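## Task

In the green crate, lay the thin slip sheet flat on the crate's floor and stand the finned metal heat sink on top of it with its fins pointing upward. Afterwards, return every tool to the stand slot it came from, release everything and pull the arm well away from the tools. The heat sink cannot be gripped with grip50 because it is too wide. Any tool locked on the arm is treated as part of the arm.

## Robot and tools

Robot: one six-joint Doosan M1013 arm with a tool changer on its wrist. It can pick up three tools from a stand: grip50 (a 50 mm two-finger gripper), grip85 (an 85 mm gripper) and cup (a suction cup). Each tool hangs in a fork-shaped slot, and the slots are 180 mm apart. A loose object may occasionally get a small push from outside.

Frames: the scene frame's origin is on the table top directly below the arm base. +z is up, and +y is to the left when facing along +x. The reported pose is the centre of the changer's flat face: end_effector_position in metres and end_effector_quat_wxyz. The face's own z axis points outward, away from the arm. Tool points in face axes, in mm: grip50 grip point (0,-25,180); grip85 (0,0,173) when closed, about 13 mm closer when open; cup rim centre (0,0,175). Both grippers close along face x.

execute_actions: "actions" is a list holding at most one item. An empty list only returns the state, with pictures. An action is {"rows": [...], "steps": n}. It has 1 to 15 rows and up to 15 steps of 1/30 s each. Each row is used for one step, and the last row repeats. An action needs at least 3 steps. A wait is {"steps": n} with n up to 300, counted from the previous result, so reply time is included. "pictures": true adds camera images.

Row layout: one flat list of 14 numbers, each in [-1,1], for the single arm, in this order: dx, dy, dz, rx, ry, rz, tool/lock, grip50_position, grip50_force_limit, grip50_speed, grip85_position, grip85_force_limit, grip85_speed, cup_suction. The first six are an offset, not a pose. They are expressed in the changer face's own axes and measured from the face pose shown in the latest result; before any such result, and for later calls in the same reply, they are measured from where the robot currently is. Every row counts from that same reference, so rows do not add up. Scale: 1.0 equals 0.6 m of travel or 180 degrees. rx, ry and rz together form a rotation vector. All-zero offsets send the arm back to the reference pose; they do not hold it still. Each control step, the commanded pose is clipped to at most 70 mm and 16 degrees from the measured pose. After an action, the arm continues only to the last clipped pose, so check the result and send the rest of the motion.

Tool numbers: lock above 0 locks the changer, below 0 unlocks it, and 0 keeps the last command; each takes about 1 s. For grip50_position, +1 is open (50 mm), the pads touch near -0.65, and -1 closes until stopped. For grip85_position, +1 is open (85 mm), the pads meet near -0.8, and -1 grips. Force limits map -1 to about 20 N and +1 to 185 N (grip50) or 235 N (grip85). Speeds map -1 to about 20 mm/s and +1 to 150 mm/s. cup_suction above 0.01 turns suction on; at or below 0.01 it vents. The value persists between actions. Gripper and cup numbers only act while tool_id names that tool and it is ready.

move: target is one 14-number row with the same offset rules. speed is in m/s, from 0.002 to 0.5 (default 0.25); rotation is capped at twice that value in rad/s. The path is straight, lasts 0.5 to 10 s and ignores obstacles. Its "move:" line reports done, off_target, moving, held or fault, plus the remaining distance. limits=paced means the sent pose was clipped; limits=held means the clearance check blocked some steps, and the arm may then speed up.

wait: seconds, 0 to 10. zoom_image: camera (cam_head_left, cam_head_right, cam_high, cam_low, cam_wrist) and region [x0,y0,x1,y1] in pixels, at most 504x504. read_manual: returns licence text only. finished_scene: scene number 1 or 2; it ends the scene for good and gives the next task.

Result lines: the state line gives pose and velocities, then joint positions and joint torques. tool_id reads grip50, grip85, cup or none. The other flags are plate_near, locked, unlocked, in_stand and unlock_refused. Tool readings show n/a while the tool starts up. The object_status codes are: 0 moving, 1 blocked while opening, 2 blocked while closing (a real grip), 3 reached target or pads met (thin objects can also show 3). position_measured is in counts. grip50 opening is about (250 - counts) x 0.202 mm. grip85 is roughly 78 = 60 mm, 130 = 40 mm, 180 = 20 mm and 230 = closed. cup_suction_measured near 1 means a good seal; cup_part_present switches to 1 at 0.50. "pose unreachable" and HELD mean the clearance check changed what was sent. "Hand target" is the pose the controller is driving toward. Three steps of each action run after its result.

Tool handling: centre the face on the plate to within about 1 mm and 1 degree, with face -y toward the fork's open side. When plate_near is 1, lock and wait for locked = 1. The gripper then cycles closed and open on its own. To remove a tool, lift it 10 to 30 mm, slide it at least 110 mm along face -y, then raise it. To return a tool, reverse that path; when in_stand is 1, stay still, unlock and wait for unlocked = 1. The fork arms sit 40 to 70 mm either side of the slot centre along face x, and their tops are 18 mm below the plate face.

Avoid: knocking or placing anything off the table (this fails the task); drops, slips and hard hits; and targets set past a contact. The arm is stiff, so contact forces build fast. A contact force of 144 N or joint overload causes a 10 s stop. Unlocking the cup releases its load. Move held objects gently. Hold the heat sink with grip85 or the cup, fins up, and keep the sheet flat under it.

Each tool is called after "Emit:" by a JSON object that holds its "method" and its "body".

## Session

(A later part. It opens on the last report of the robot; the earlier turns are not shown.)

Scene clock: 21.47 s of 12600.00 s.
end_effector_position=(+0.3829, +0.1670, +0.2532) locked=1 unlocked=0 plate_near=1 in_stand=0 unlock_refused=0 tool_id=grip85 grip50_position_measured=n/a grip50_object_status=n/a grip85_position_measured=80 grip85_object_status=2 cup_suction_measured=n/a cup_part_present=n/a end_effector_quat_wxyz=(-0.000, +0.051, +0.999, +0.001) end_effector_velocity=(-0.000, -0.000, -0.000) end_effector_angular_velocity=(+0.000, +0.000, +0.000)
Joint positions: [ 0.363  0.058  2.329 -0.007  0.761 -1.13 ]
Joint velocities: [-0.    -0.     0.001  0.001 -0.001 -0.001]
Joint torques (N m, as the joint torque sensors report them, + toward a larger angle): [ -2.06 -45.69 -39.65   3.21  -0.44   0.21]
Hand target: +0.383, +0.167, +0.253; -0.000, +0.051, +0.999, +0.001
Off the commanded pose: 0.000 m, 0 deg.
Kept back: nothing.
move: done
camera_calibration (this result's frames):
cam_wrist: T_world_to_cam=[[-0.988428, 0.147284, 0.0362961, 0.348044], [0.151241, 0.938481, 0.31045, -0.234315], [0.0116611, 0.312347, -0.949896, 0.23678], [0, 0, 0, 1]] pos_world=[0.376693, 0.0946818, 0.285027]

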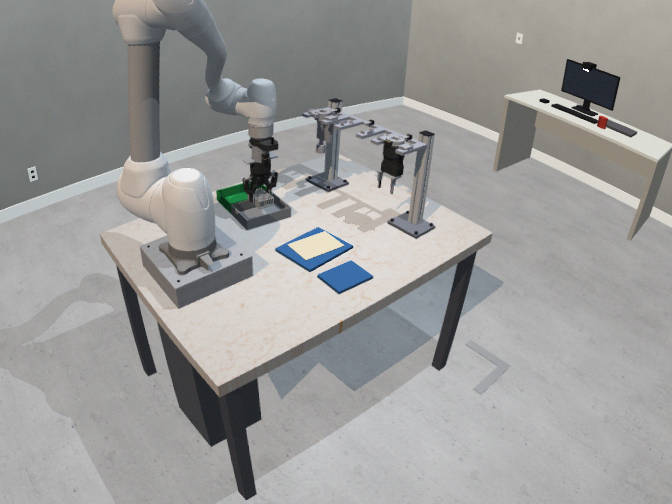

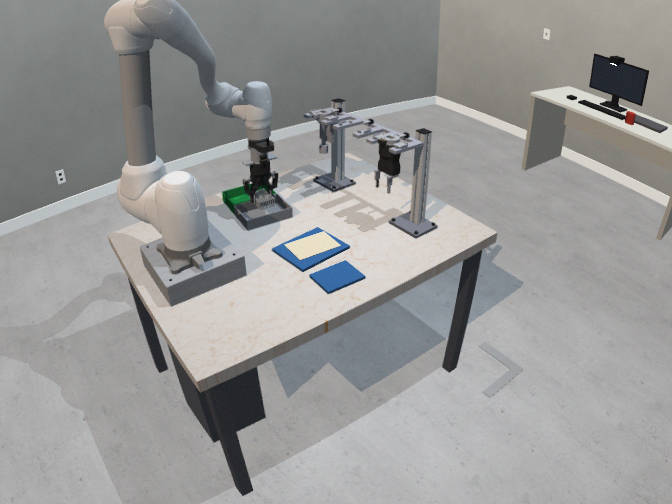

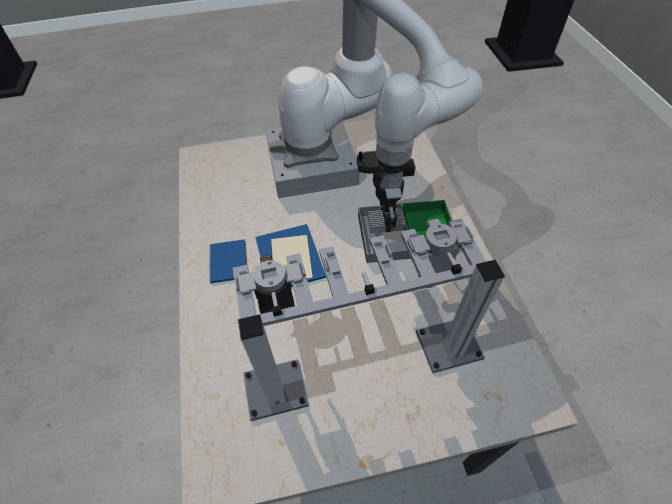

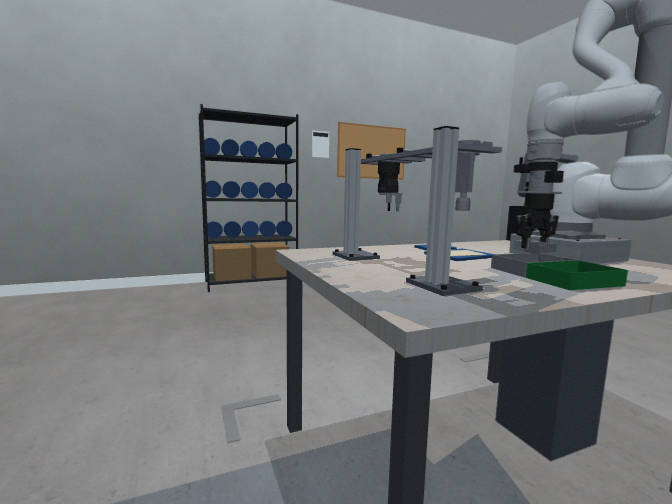

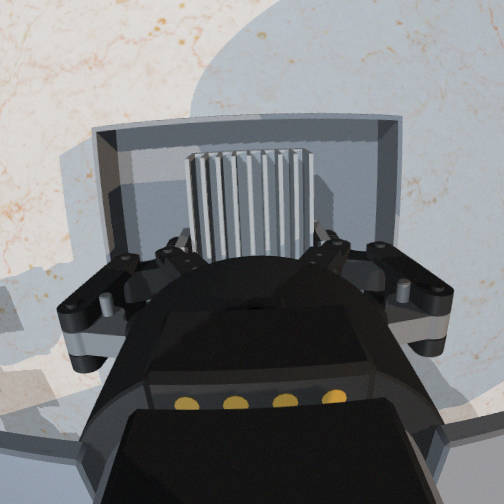

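Emit:
{"method": "move", "body": {"target": [0,0,0.091,0,0,0,0,1,0,0,-1,-0.4,-0.4,0], "speed": 0.1}}

Emit:
{"method": "execute_actions", "body": {"actions": [{"rows":[[0,0,0.0005,0,0,0,0,1,0,0,-1,-0.4,-0.4,0],[0,0,0.001,0,0,0,0,1,0,0,-1,-0.4,-0.4,0],[0,0,0.0015,0,0,0,0,1,0,0,-1,-0.4,-0.4,0],[0,0,0.002,0,0,0,0,1,0,0,-1,-0.4,-0.4,0]],"steps":11}]}}

Scene clock: 22.53 s of 12600.00 s.
end_effector_position=(+0.3828, +0.1671, +0.1985) locked=1 unlocked=0 plate_near=1 in_stand=0 unlock_refused=0 tool_id=grip85 grip50_position_measured=n/a grip50_object_status=n/a grip85_position_measured=80 grip85_object_status=2 cup_suction_measured=n/a cup_part_present=n/a end_effector_quat_wxyz=(-0.000, +0.051, +0.999, +0.001) end_effector_velocity=(+0.000, +0.000, -0.000) end_effector_angular_velocity=(+0.001, -0.000, -0.001)
Joint positions: [ 0.363  0.153  2.371 -0.008  0.624 -1.129]
Joint velocities: [ 0.     0.001 -0.001  0.001 -0.     0.   ]
Joint torques (N m, as the joint torque sensors report them, + toward a larger angle): [ -1.54 -52.45 -33.22   2.26  -0.6   -0.15]
Hand target: +0.383, +0.167, +0.198; -0.000, +0.051, +0.999, +0.001
Off the commanded pose: 0.000 m, 0 deg.
Kept back: nothing.
move: done
camera_calibration (this result's frames):
cam_wrist: T_world_to_cam=[[-0.988431, 0.147274, 0.0362458, 0.349959], [0.151216, 0.938464, 0.310515, -0.217388], [0.0117156, 0.312404, -0.949877, 0.184822], [0, 0, 0, 1]] pos_world=[0.376617, 0.0947319, 0.230376]

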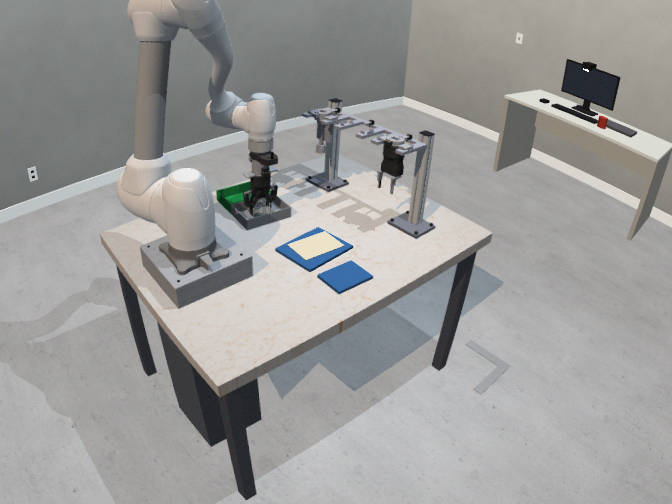

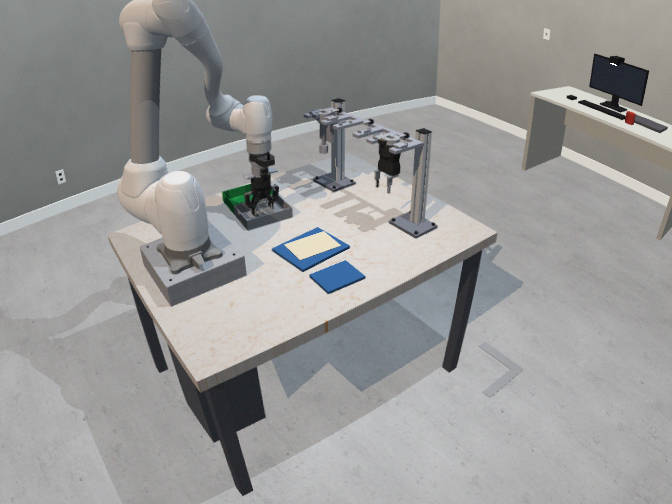

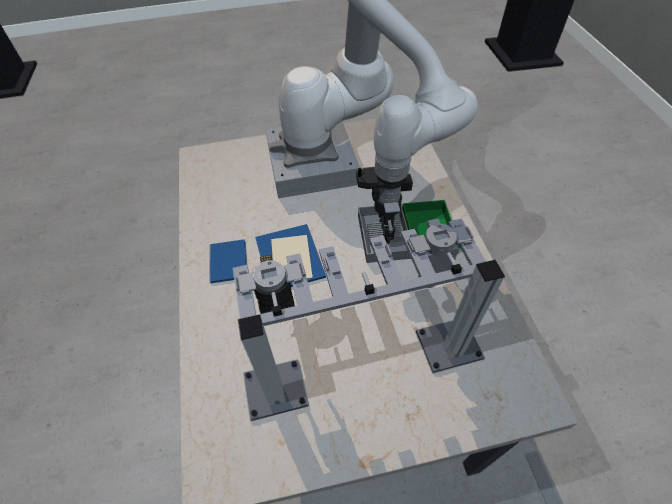

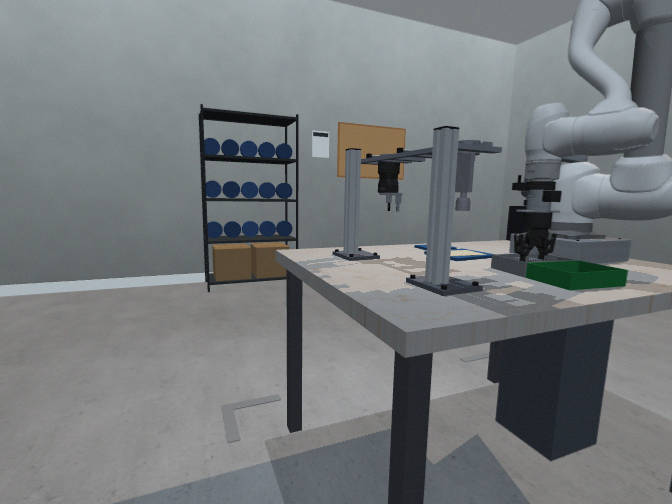

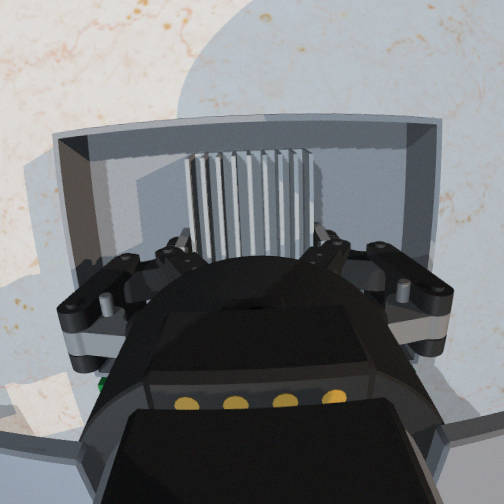

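Scene clock: 22.80 s of 12600.00 s.
end_effector_position=(+0.3828, +0.1671, +0.1973) locked=1 unlocked=0 plate_near=1 in_stand=0 unlock_refused=0 tool_id=grip85 grip50_position_measured=n/a grip50_object_status=n/a grip85_position_measured=80 grip85_object_status=2 cup_suction_measured=n/a cup_part_present=n/a end_effector_quat_wxyz=(-0.000, +0.051, +0.999, +0.001) end_effector_velocity=(+0.000, +0.000, -0.000) end_effector_angular_velocity=(+0.000, -0.000, +0.000)
Joint positions: [ 0.363  0.155  2.372 -0.008  0.621 -1.129]
Joint velocities: [ 0.  0. -0. -0. -0. -0.]
Joint torques (N m, as the joint torque sensors report them, + toward a larger angle): [ -2.31 -52.49 -33.99   2.5   -0.49  -0.32]
Steps of this call (steps 1 to 8: the first 8 steps of this action). Readings (end_effector_position | what the end effector reports):
1: (+0.3828, +0.1671, +0.1985) | locked=1 unlocked=0 plate_near=1 in_stand=0 unlock_refused=0 tool_id=grip85 grip50_position_measured=n/a grip50_object_status=n/a grip85_position_measured=80 grip85_object_status=2 cup_suction_measured=n/a cup_part_present=n/a
2: (+0.3828, +0.1671, +0.1983) | locked=1 unlocked=0 plate_near=1 in_stand=0 unlock_refused=0 tool_id=grip85 grip50_position_measured=n/a grip50_object_status=n/a grip85_position_measured=80 grip85_object_status=2 cup_suction_measured=n/a cup_part_present=n/a
4: (+0.3828, +0.1671, +0.1978) | locked=1 unlocked=0 plate_near=1 in_stand=0 unlock_refused=0 tool_id=grip85 grip50_position_measured=n/a grip50_object_status=n/a grip85_position_measured=80 grip85_object_status=2 cup_suction_measured=n/a cup_part_present=n/a
8: the state above

Down another 0.9 mm, then open.

Emit:
{"method": "execute_actions", "body": {"actions": [{"rows":[[0,0,0.0005,0,0,0,0,1,0,0,-1,-0.4,-0.4,0],[0,0,0.001,0,0,0,0,1,0,0,-1,-0.4,-0.4,0],[0,0,0.0015,0,0,0,0,1,0,0,-1,-0.4,-0.4,0],[0,0,0.0015,0,0,0,0,1,0,0,-1,-0.4,-0.4,0],[0,0,0.0015,0,0,0,0,1,0,0,-1,-0.4,-0.4,0],[0,0,0.0015,0,0,0,0,1,0,0,-1,-0.4,-0.4,0],[0,0,0.0015,0,0,0,0,1,0,0,1,-0.4,0,0]],"steps":15}]}}

Emit:
{"method": "move", "body": {"target": [0,0,-0.09,0,0,0,0,1,0,0,1,-0.4,0,0], "speed": 0.2}}

Scene clock: 23.37 s of 12600.00 s.
end_effector_position=(+0.3828, +0.1671, +0.1964) locked=1 unlocked=0 plate_near=1 in_stand=0 unlock_refused=0 tool_id=grip85 grip50_position_measured=n/a grip50_object_status=n/a grip85_position_measured=53 grip85_object_status=0 cup_suction_measured=n/a cup_part_present=n/a end_effector_quat_wxyz=(-0.000, +0.051, +0.999, +0.001) end_effector_velocity=(-0.000, -0.000, -0.000) end_effector_angular_velocity=(-0.000, -0.000, +0.001)
Joint positions: [ 0.363  0.157  2.372 -0.008  0.619 -1.129]
Joint velocities: [ 0.    -0.     0.    -0.001 -0.     0.   ]
Joint torques (N m, as the joint torque sensors report them, + toward a larger angle): [ -1.87 -49.86 -32.08   2.4   -0.6   -0.09]
Off your previous action's commanded pose: 0.000 m, 0 deg at its last step (step 3 of this call).
Steps of this call (steps 1 to 3: the last 3 steps of your previous action; steps 4 to 5: nothing new was sent; steps 6 to 17: the first 12 steps of this action). Readings (end_effector_position | what the end effector reports):
6: (+0.3828, +0.1671, +0.1973) | locked=1 unlocked=0 plate_near=1 in_stand=0 unlock_refused=0 tool_id=grip85 grip50_position_measured=n/a grip50_object_status=n/a grip85_position_measured=80 grip85_object_status=2 cup_suction_measured=n/a cup_part_present=n/a
7: (+0.3828, +0.1671, +0.1971) | locked=1 unlocked=0 plate_near=1 in_stand=0 unlock_refused=0 tool_id=grip85 grip50_position_measured=n/a grip50_object_status=n/a grip85_position_measured=80 grip85_object_status=2 cup_suction_measured=n/a cup_part_present=n/a
9: (+0.3828, +0.1671, +0.1966) | locked=1 unlocked=0 plate_near=1 in_stand=0 unlock_refused=0 tool_id=grip85 grip50_position_measured=n/a grip50_object_status=n/a grip85_position_measured=80 grip85_object_status=2 cup_suction_measured=n/a cup_part_present=n/a
13: (+0.3828, +0.1671, +0.1964) | locked=1 unlocked=0 plate_near=1 in_stand=0 unlock_refused=0 tool_id=grip85 grip50_position_measured=n/a grip50_object_status=n/a grip85_position_measured=79 grip85_object_status=0 cup_suction_measured=n/a cup_part_present=n/a
17: the state above

Scene clock: 24.67 s of 12600.00 s.
end_effector_position=(+0.3829, +0.1670, +0.2505) locked=1 unlocked=0 plate_near=1 in_stand=0 unlock_refused=0 tool_id=grip85 grip50_position_measured=n/a grip50_object_status=n/a grip85_position_measured=3 grip85_object_status=3 cup_suction_measured=n/a cup_part_present=n/a end_effector_quat_wxyz=(-0.000, +0.051, +0.999, +0.001) end_effector_velocity=(-0.001, -0.000, -0.000) end_effector_angular_velocity=(-0.000, +0.001, +0.000)
Joint positions: [ 0.363  0.062  2.331 -0.007  0.755 -1.13 ]
Joint velocities: [ 0.    -0.     0.001  0.     0.001 -0.   ]
Joint torques (N m, as the joint torque sensors report them, + toward a larger angle): [ -0.79 -43.47 -38.16   2.68  -0.51   0.05]
Hand target: +0.383, +0.167, +0.251; -0.000, +0.051, +0.999, +0.001
Off your previous action's commanded pose: 0.000 m, 0 deg at its last step (step 3 of this call).
Off the commanded pose: 0.000 m, 0 deg.
Kept back: nothing.
move: done
camera_calibration (this result's frames):
cam_wrist: T_world_to_cam=[[-0.988422, 0.147322, 0.0362993, 0.348135], [0.151278, 0.938473, 0.310455, -0.233483], [0.0116709, 0.312352, -0.949895, 0.234216], [0, 0, 0, 1]] pos_world=[0.376692, 0.0946721, 0.282329]

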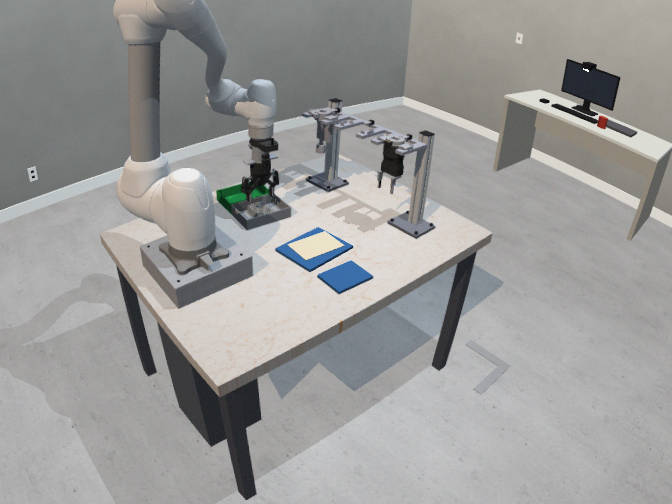

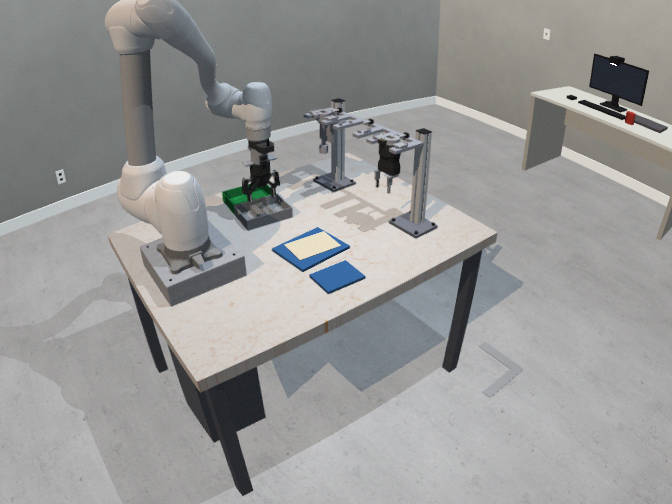

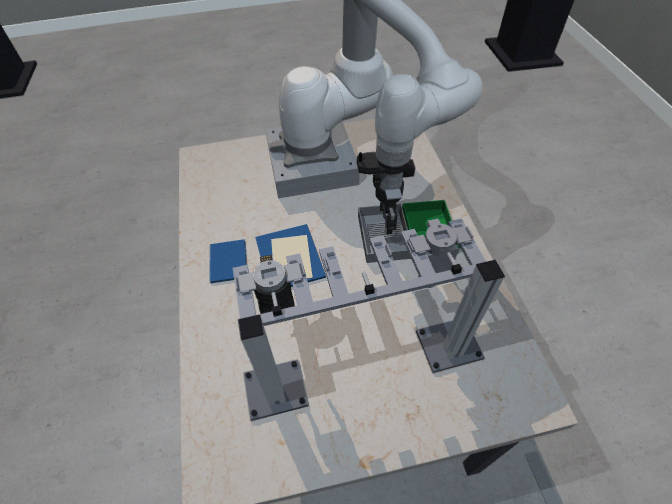

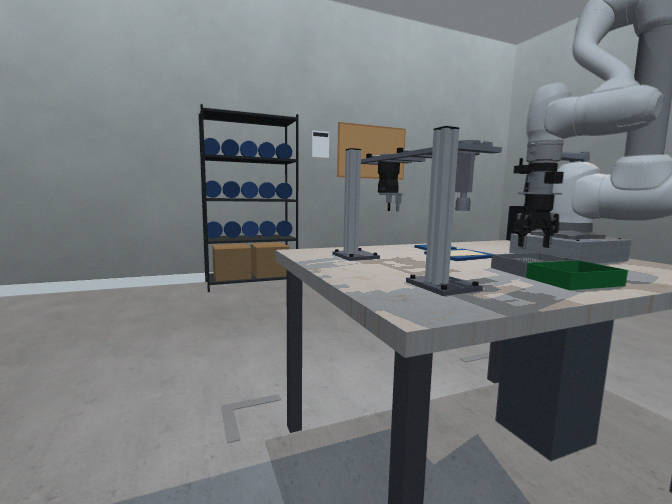

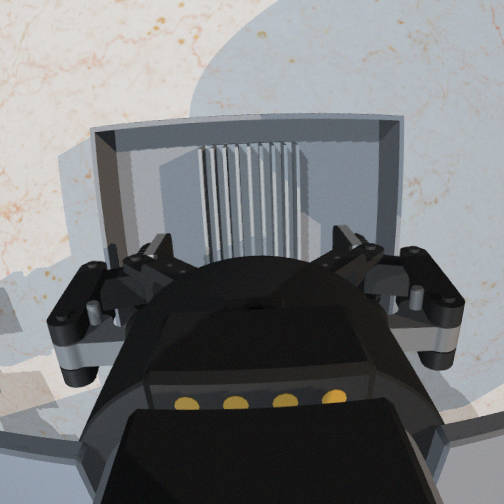

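Emit:
{"method": "move", "body": {"target": [-0.3222,-0.26035,-0.21867,0,0,0.45366,0,1,0,0,1,-0.4,0,0], "speed": 0.5}}

Scene clock: 26.77 s of 12600.00 s.
end_effector_position=(+0.5593, -0.0088, +0.3812) locked=1 unlocked=0 plate_near=1 in_stand=0 unlock_refused=0 tool_id=grip85 grip50_position_measured=n/a grip50_object_status=n/a grip85_position_measured=3 grip85_object_status=3 cup_suction_measured=n/a cup_part_present=n/a end_effector_quat_wxyz=(-0.000, +0.692, +0.722, -0.000) end_effector_velocity=(+0.000, -0.000, +0.000) end_effector_angular_velocity=(-0.000, -0.001, -0.001)
Joint positions: [-0.04   0.119  1.966 -0.009  1.06  -0.109]
Joint velocities: [-0.     0.    -0.     0.    -0.001  0.001]
Joint torques (N m, as the joint torque sensors report them, + toward a larger angle): [ -1.64 -60.61 -48.7    3.82  -0.49  -0.09]
Hand target: +0.559, -0.009, +0.381; -0.000, +0.692, +0.722, -0.000
Off the commanded pose: 0.001 m, 0 deg.
Kept back: nothing.
move: done
camera_calibration (this result's frames):
cam_wrist: T_world_to_cam=[[0.00240372, 0.999354, 0.0358559, -0.00285578], [0.950946, -0.0133764, 0.309069, -0.590876], [0.309349, 0.0333541, -0.950363, 0.242471], [0, 0, 0, 1]] pos_world=[0.486889, -0.0131373, 0.413159]

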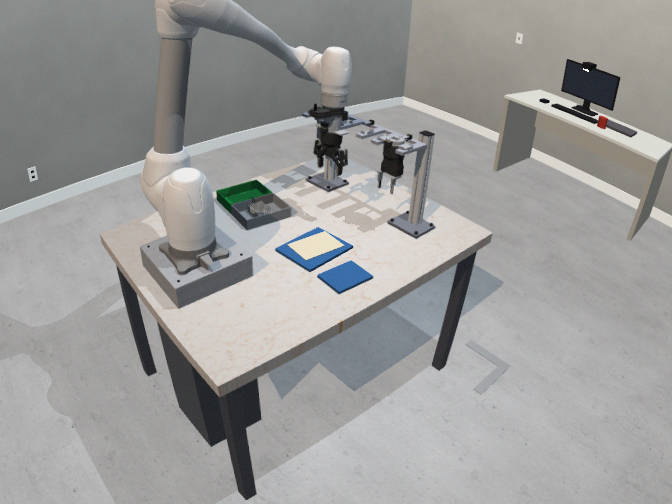

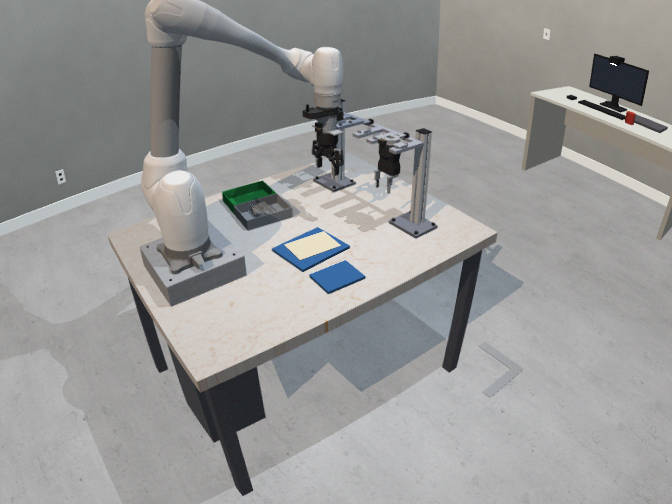

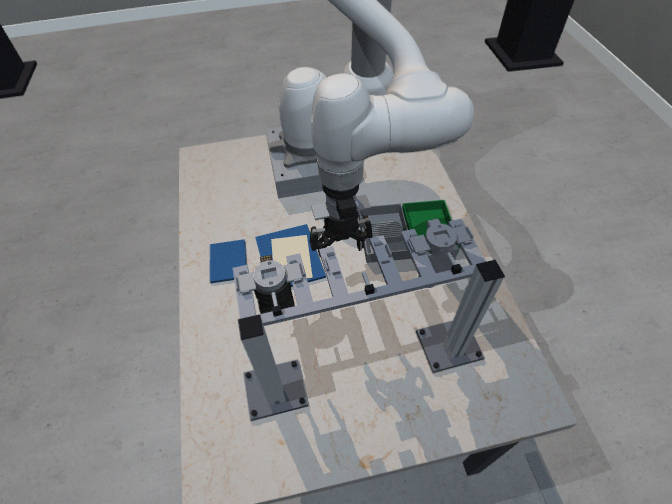

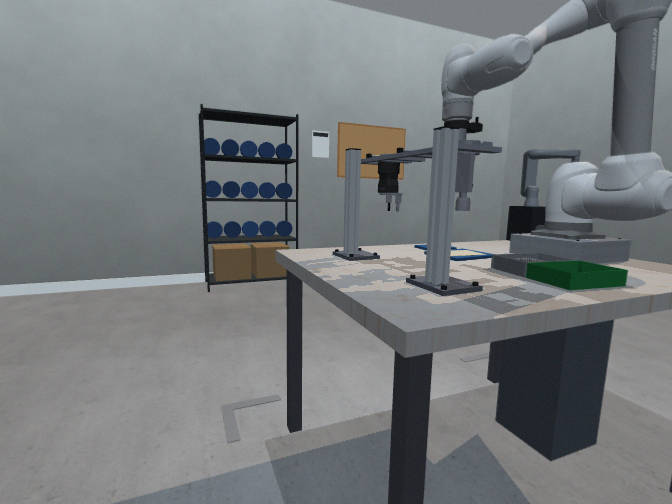

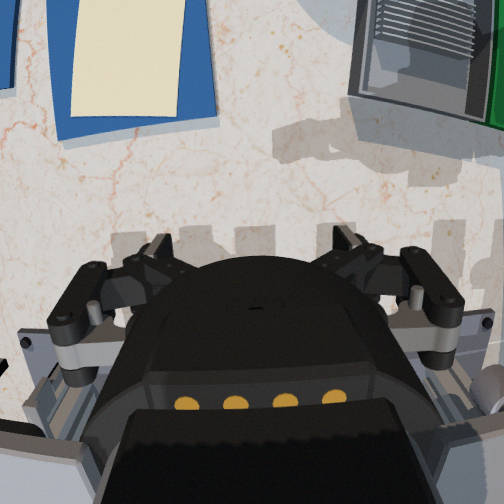

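Emit:
{"method": "move", "body": {"target": [0.0015,0.21,-0.0008,0,0,0,0,1,0,0,1,-0.4,0,0], "speed": 0.15}}

Scene clock: 28.17 s of 12600.00 s.
end_effector_position=(+0.6851, -0.0025, +0.3813) locked=1 unlocked=0 plate_near=1 in_stand=0 unlock_refused=0 tool_id=grip85 grip50_position_measured=n/a grip50_object_status=n/a grip85_position_measured=3 grip85_object_status=3 cup_suction_measured=n/a cup_part_present=n/a end_effector_quat_wxyz=(-0.000, +0.692, +0.722, -0.000) end_effector_velocity=(-0.000, -0.000, -0.001) end_effector_angular_velocity=(-0.000, +0.001, +0.000)
Joint positions: [-0.018  0.306  1.731 -0.008  1.109 -0.088]
Joint velocities: [ 0.     0.001  0.001 -0.    -0.001 -0.   ]
Joint torques (N m, as the joint torque sensors report them, + toward a larger angle): [ -0.94 -84.25 -49.82   3.67  -0.52  -0.2 ]
Hand target: +0.685, -0.002, +0.381; -0.000, +0.692, +0.722, -0.000
Off the commanded pose: 0.000 m, 0 deg.
Kept back: nothing.
move: done
camera_calibration (this result's frames):
cam_wrist: T_world_to_cam=[[0.00243494, 0.999351, 0.0359432, -0.00952352], [0.950943, -0.0134334, 0.309075, -0.710446], [0.309357, 0.0334273, -0.950358, 0.203473], [0, 0, 0, 1]] pos_world=[0.612671, -0.0068279, 0.413296]

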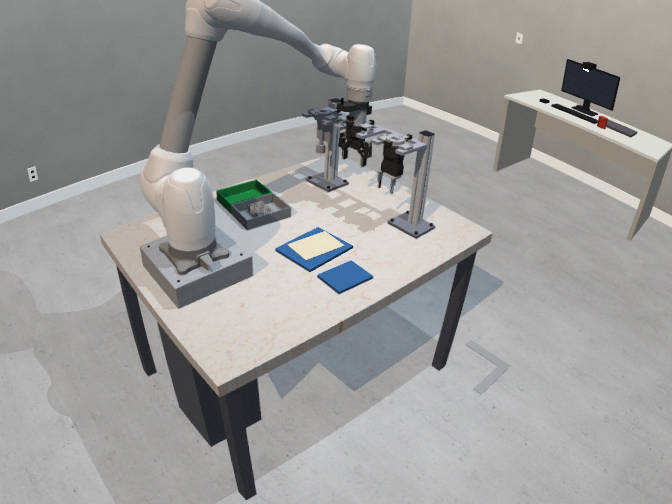

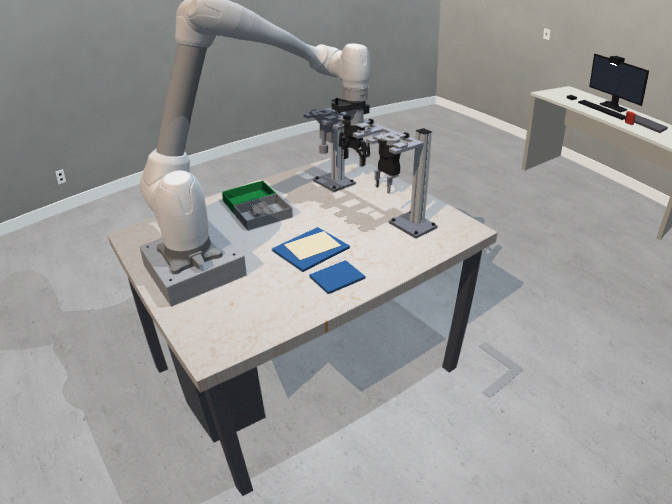

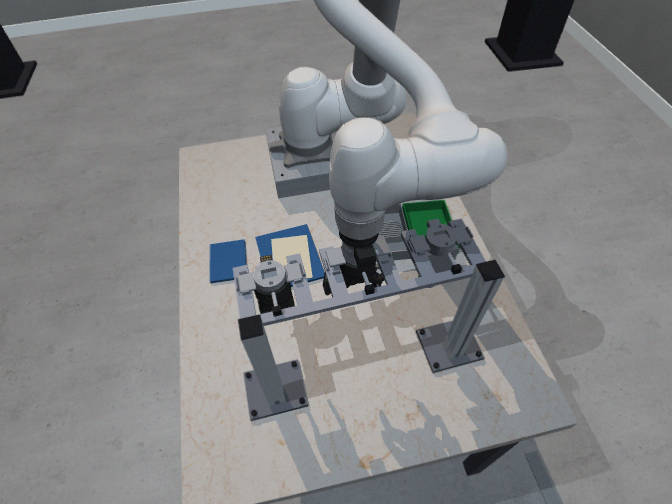

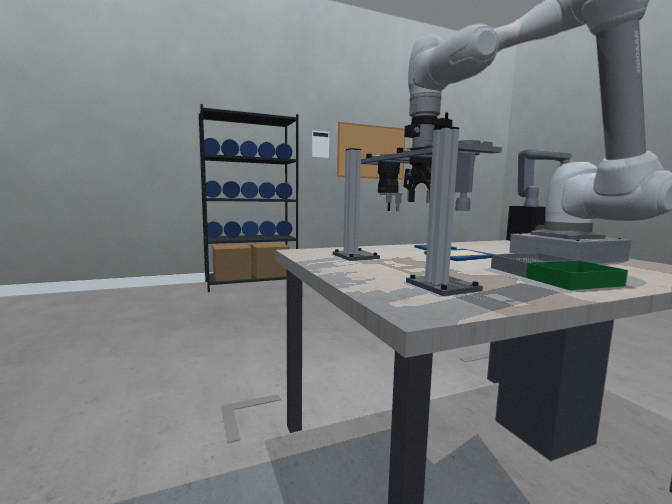

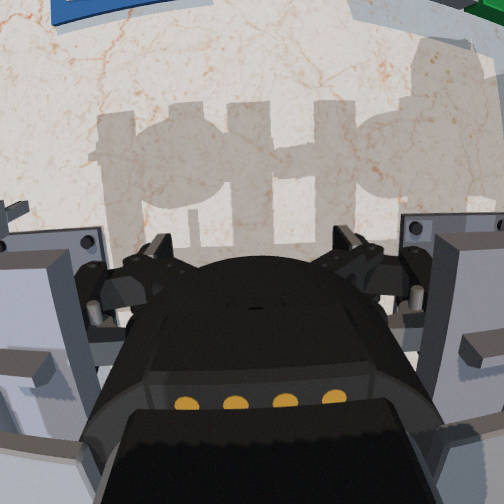

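Emit:
{"method": "move", "body": {"target": [0,0,0.0327,0,0,0,0,1,0,0,1,-0.4,0,0], "speed": 0.04}}

Emit:
{"method": "execute_actions", "body": {"actions": [{"rows":[[0,0,0,0,0,0,-1,1,0,0,1,-0.4,0,0]],"steps":15}]}}

Emit:
{"method": "execute_actions", "body": {"actions": [{"steps":20}]}}

Scene clock: 29.13 s of 12600.00 s.
end_effector_position=(+0.6850, -0.0024, +0.3617) locked=1 unlocked=0 plate_near=1 in_stand=1 unlock_refused=0 tool_id=grip85 grip50_position_measured=n/a grip50_object_status=n/a grip85_position_measured=3 grip85_object_status=3 cup_suction_measured=n/a cup_part_present=n/a end_effector_quat_wxyz=(-0.000, +0.692, +0.722, -0.000) end_effector_velocity=(-0.001, -0.000, -0.001) end_effector_angular_velocity=(-0.001, +0.003, +0.000)
Joint positions: [-0.018  0.321  1.75  -0.009  1.075 -0.088]
Joint velocities: [-0.     0.     0.002 -0.001  0.001 -0.   ]
Joint torques (N m, as the joint torque sensors report them, + toward a larger angle): [ -1.3  -84.03 -49.     3.54  -0.6   -0.13]
Hand target: +0.685, -0.002, +0.362; -0.000, +0.692, +0.722, -0.000
Off the commanded pose: 0.000 m, 0 deg.
Kept back: nothing.
move: done
camera_calibration (this result's frames):
cam_wrist: T_world_to_cam=[[0.00237433, 0.999351, 0.0359299, -0.0088092], [0.950932, -0.0133728, 0.309111, -0.704366], [0.309391, 0.033433, -0.950347, 0.184824], [0, 0, 0, 1]] pos_world=[0.612642, -0.00679509, 0.39369]

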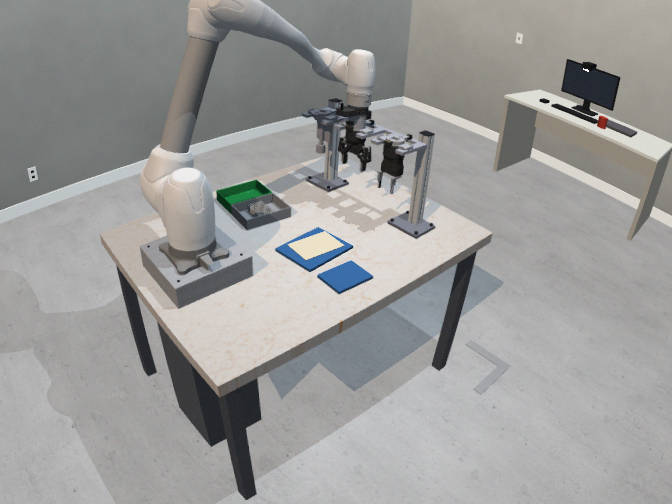

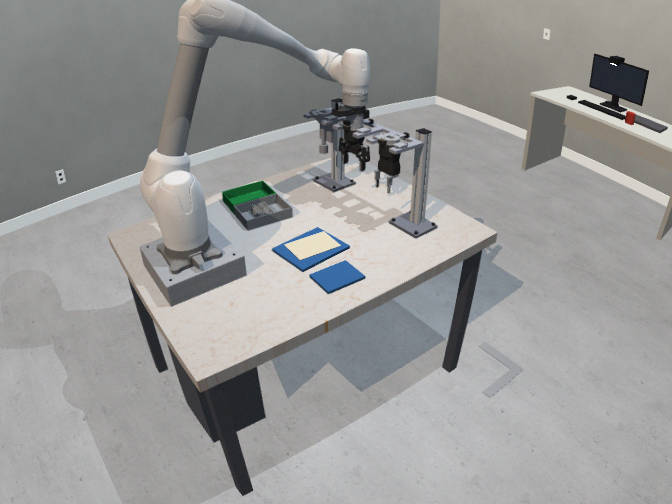

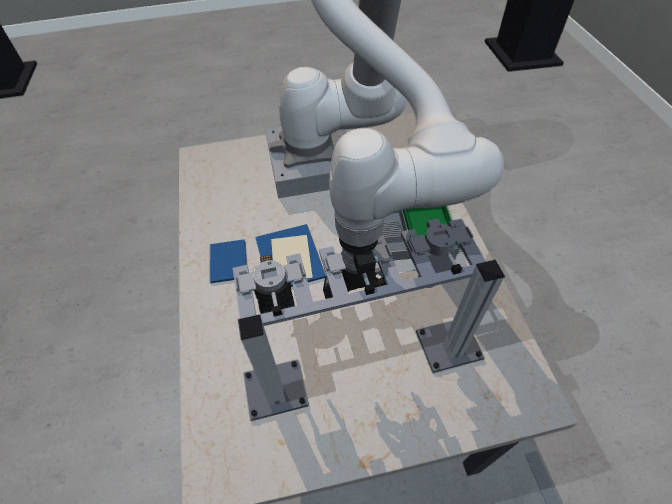

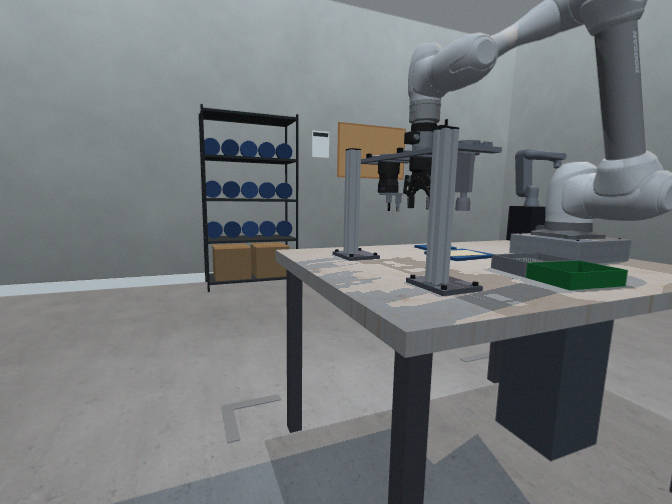

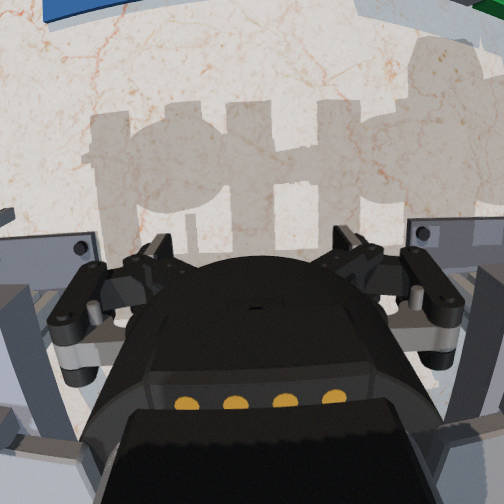

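Scene clock: 29.53 s of 12600.00 s.
end_effector_position=(+0.6850, -0.0024, +0.3617) locked=0 unlocked=0 plate_near=1 in_stand=1 unlock_refused=0 tool_id=none grip50_position_measured=n/a grip50_object_status=n/a grip85_position_measured=n/a grip85_object_status=n/a cup_suction_measured=n/a cup_part_present=n/a end_effector_quat_wxyz=(-0.000, +0.692, +0.722, -0.000) end_effector_velocity=(+0.000, -0.000, +0.000) end_effector_angular_velocity=(+0.000, -0.001, -0.000)
Joint positions: [-0.018  0.321  1.75  -0.009  1.075 -0.088]
Joint velocities: [-0. -0. -0.  0. -0.  0.]
Joint torques (N m, as the joint torque sensors report them, + toward a larger angle): [ -2.53 -74.73 -41.9    3.66  -0.46  -0.01]
Steps of this call (steps 1 to 12: the first 12 steps of this action). Readings (end_effector_position | what the end effector reports):
1: (+0.6850, -0.0024, +0.3616) | locked=1 unlocked=0 plate_near=1 in_stand=1 unlock_refused=0 tool_id=grip85 grip50_position_measured=n/a grip50_object_status=n/a grip85_position_measured=3 grip85_object_status=3 cup_suction_measured=n/a cup_part_present=n/a
2: (+0.6850, -0.0024, +0.3616) | locked=1 unlocked=0 plate_near=1 in_stand=1 unlock_refused=0 tool_id=grip85 grip50_position_measured=n/a grip50_object_status=n/a grip85_position_measured=3 grip85_object_status=3 cup_suction_measured=n/a cup_part_present=n/a
4: (+0.6850, -0.0024, +0.3616) | locked=1 unlocked=0 plate_near=1 in_stand=1 unlock_refused=0 tool_id=grip85 grip50_position_measured=n/a grip50_object_status=n/a grip85_position_measured=3 grip85_object_status=3 cup_suction_measured=n/a cup_part_present=n/a
8: (+0.6850, -0.0024, +0.3616) | locked=0 unlocked=0 plate_near=1 in_stand=1 unlock_refused=0 tool_id=none grip50_position_measured=n/a grip50_object_status=n/a grip85_position_measured=n/a grip85_object_status=n/a cup_suction_measured=n/a cup_part_present=n/a
12: the state above

Scene clock: 30.20 s of 12600.00 s.
end_effector_position=(+0.6851, -0.0024, +0.3617) locked=0 unlocked=1 plate_near=1 in_stand=1 unlock_refused=0 tool_id=none grip50_position_measured=n/a grip50_object_status=n/a grip85_position_measured=n/a grip85_object_status=n/a cup_suction_measured=n/a cup_part_present=n/a end_effector_quat_wxyz=(-0.000, +0.692, +0.722, -0.000) end_effector_velocity=(-0.000, -0.000, -0.000) end_effector_angular_velocity=(-0.001, +0.000, +0.000)
Joint positions: [-0.018  0.321  1.75  -0.009  1.075 -0.088]
Joint velocities: [-0.    -0.     0.001 -0.001 -0.001  0.   ]
Joint torques (N m, as the joint torque sensors report them, + toward a larger angle): [ -2.22 -76.03 -43.04   3.55  -0.25   0.05]
Hand target: +0.685, -0.002, +0.362; -0.000, +0.692, +0.722, -0.000
Off the commanded pose: 0.000 m, 0 deg.
Kept back: nothing.
Steps of this call (steps 1 to 3: the last 3 steps of your previous action; steps 4 to 20: nothing new was sent). Readings (end_effector_position | what the end effector reports):
1: (+0.6850, -0.0024, +0.3617) | locked=0 unlocked=0 plate_near=1 in_stand=1 unlock_refused=0 tool_id=none grip50_position_measured=n/a grip50_object_status=n/a grip85_position_measured=n/a grip85_object_status=n/a cup_suction_measured=n/a cup_part_present=n/a
2: (+0.6850, -0.0024, +0.3617) | locked=0 unlocked=0 plate_near=1 in_stand=1 unlock_refused=0 tool_id=none grip50_position_measured=n/a grip50_object_status=n/a grip85_position_measured=n/a grip85_object_status=n/a cup_suction_measured=n/a cup_part_present=n/a
4: (+0.6850, -0.0024, +0.3617) | locked=0 unlocked=0 plate_near=1 in_stand=1 unlock_refused=0 tool_id=none grip50_position_measured=n/a grip50_object_status=n/a grip85_position_measured=n/a grip85_object_status=n/a cup_suction_measured=n/a cup_part_present=n/a
8: (+0.6850, -0.0024, +0.3617) | locked=0 unlocked=0 plate_near=1 in_stand=1 unlock_refused=0 tool_id=none grip50_position_measured=n/a grip50_object_status=n/a grip85_position_measured=n/a grip85_object_status=n/a cup_suction_measured=n/a cup_part_present=n/a
20: the state above


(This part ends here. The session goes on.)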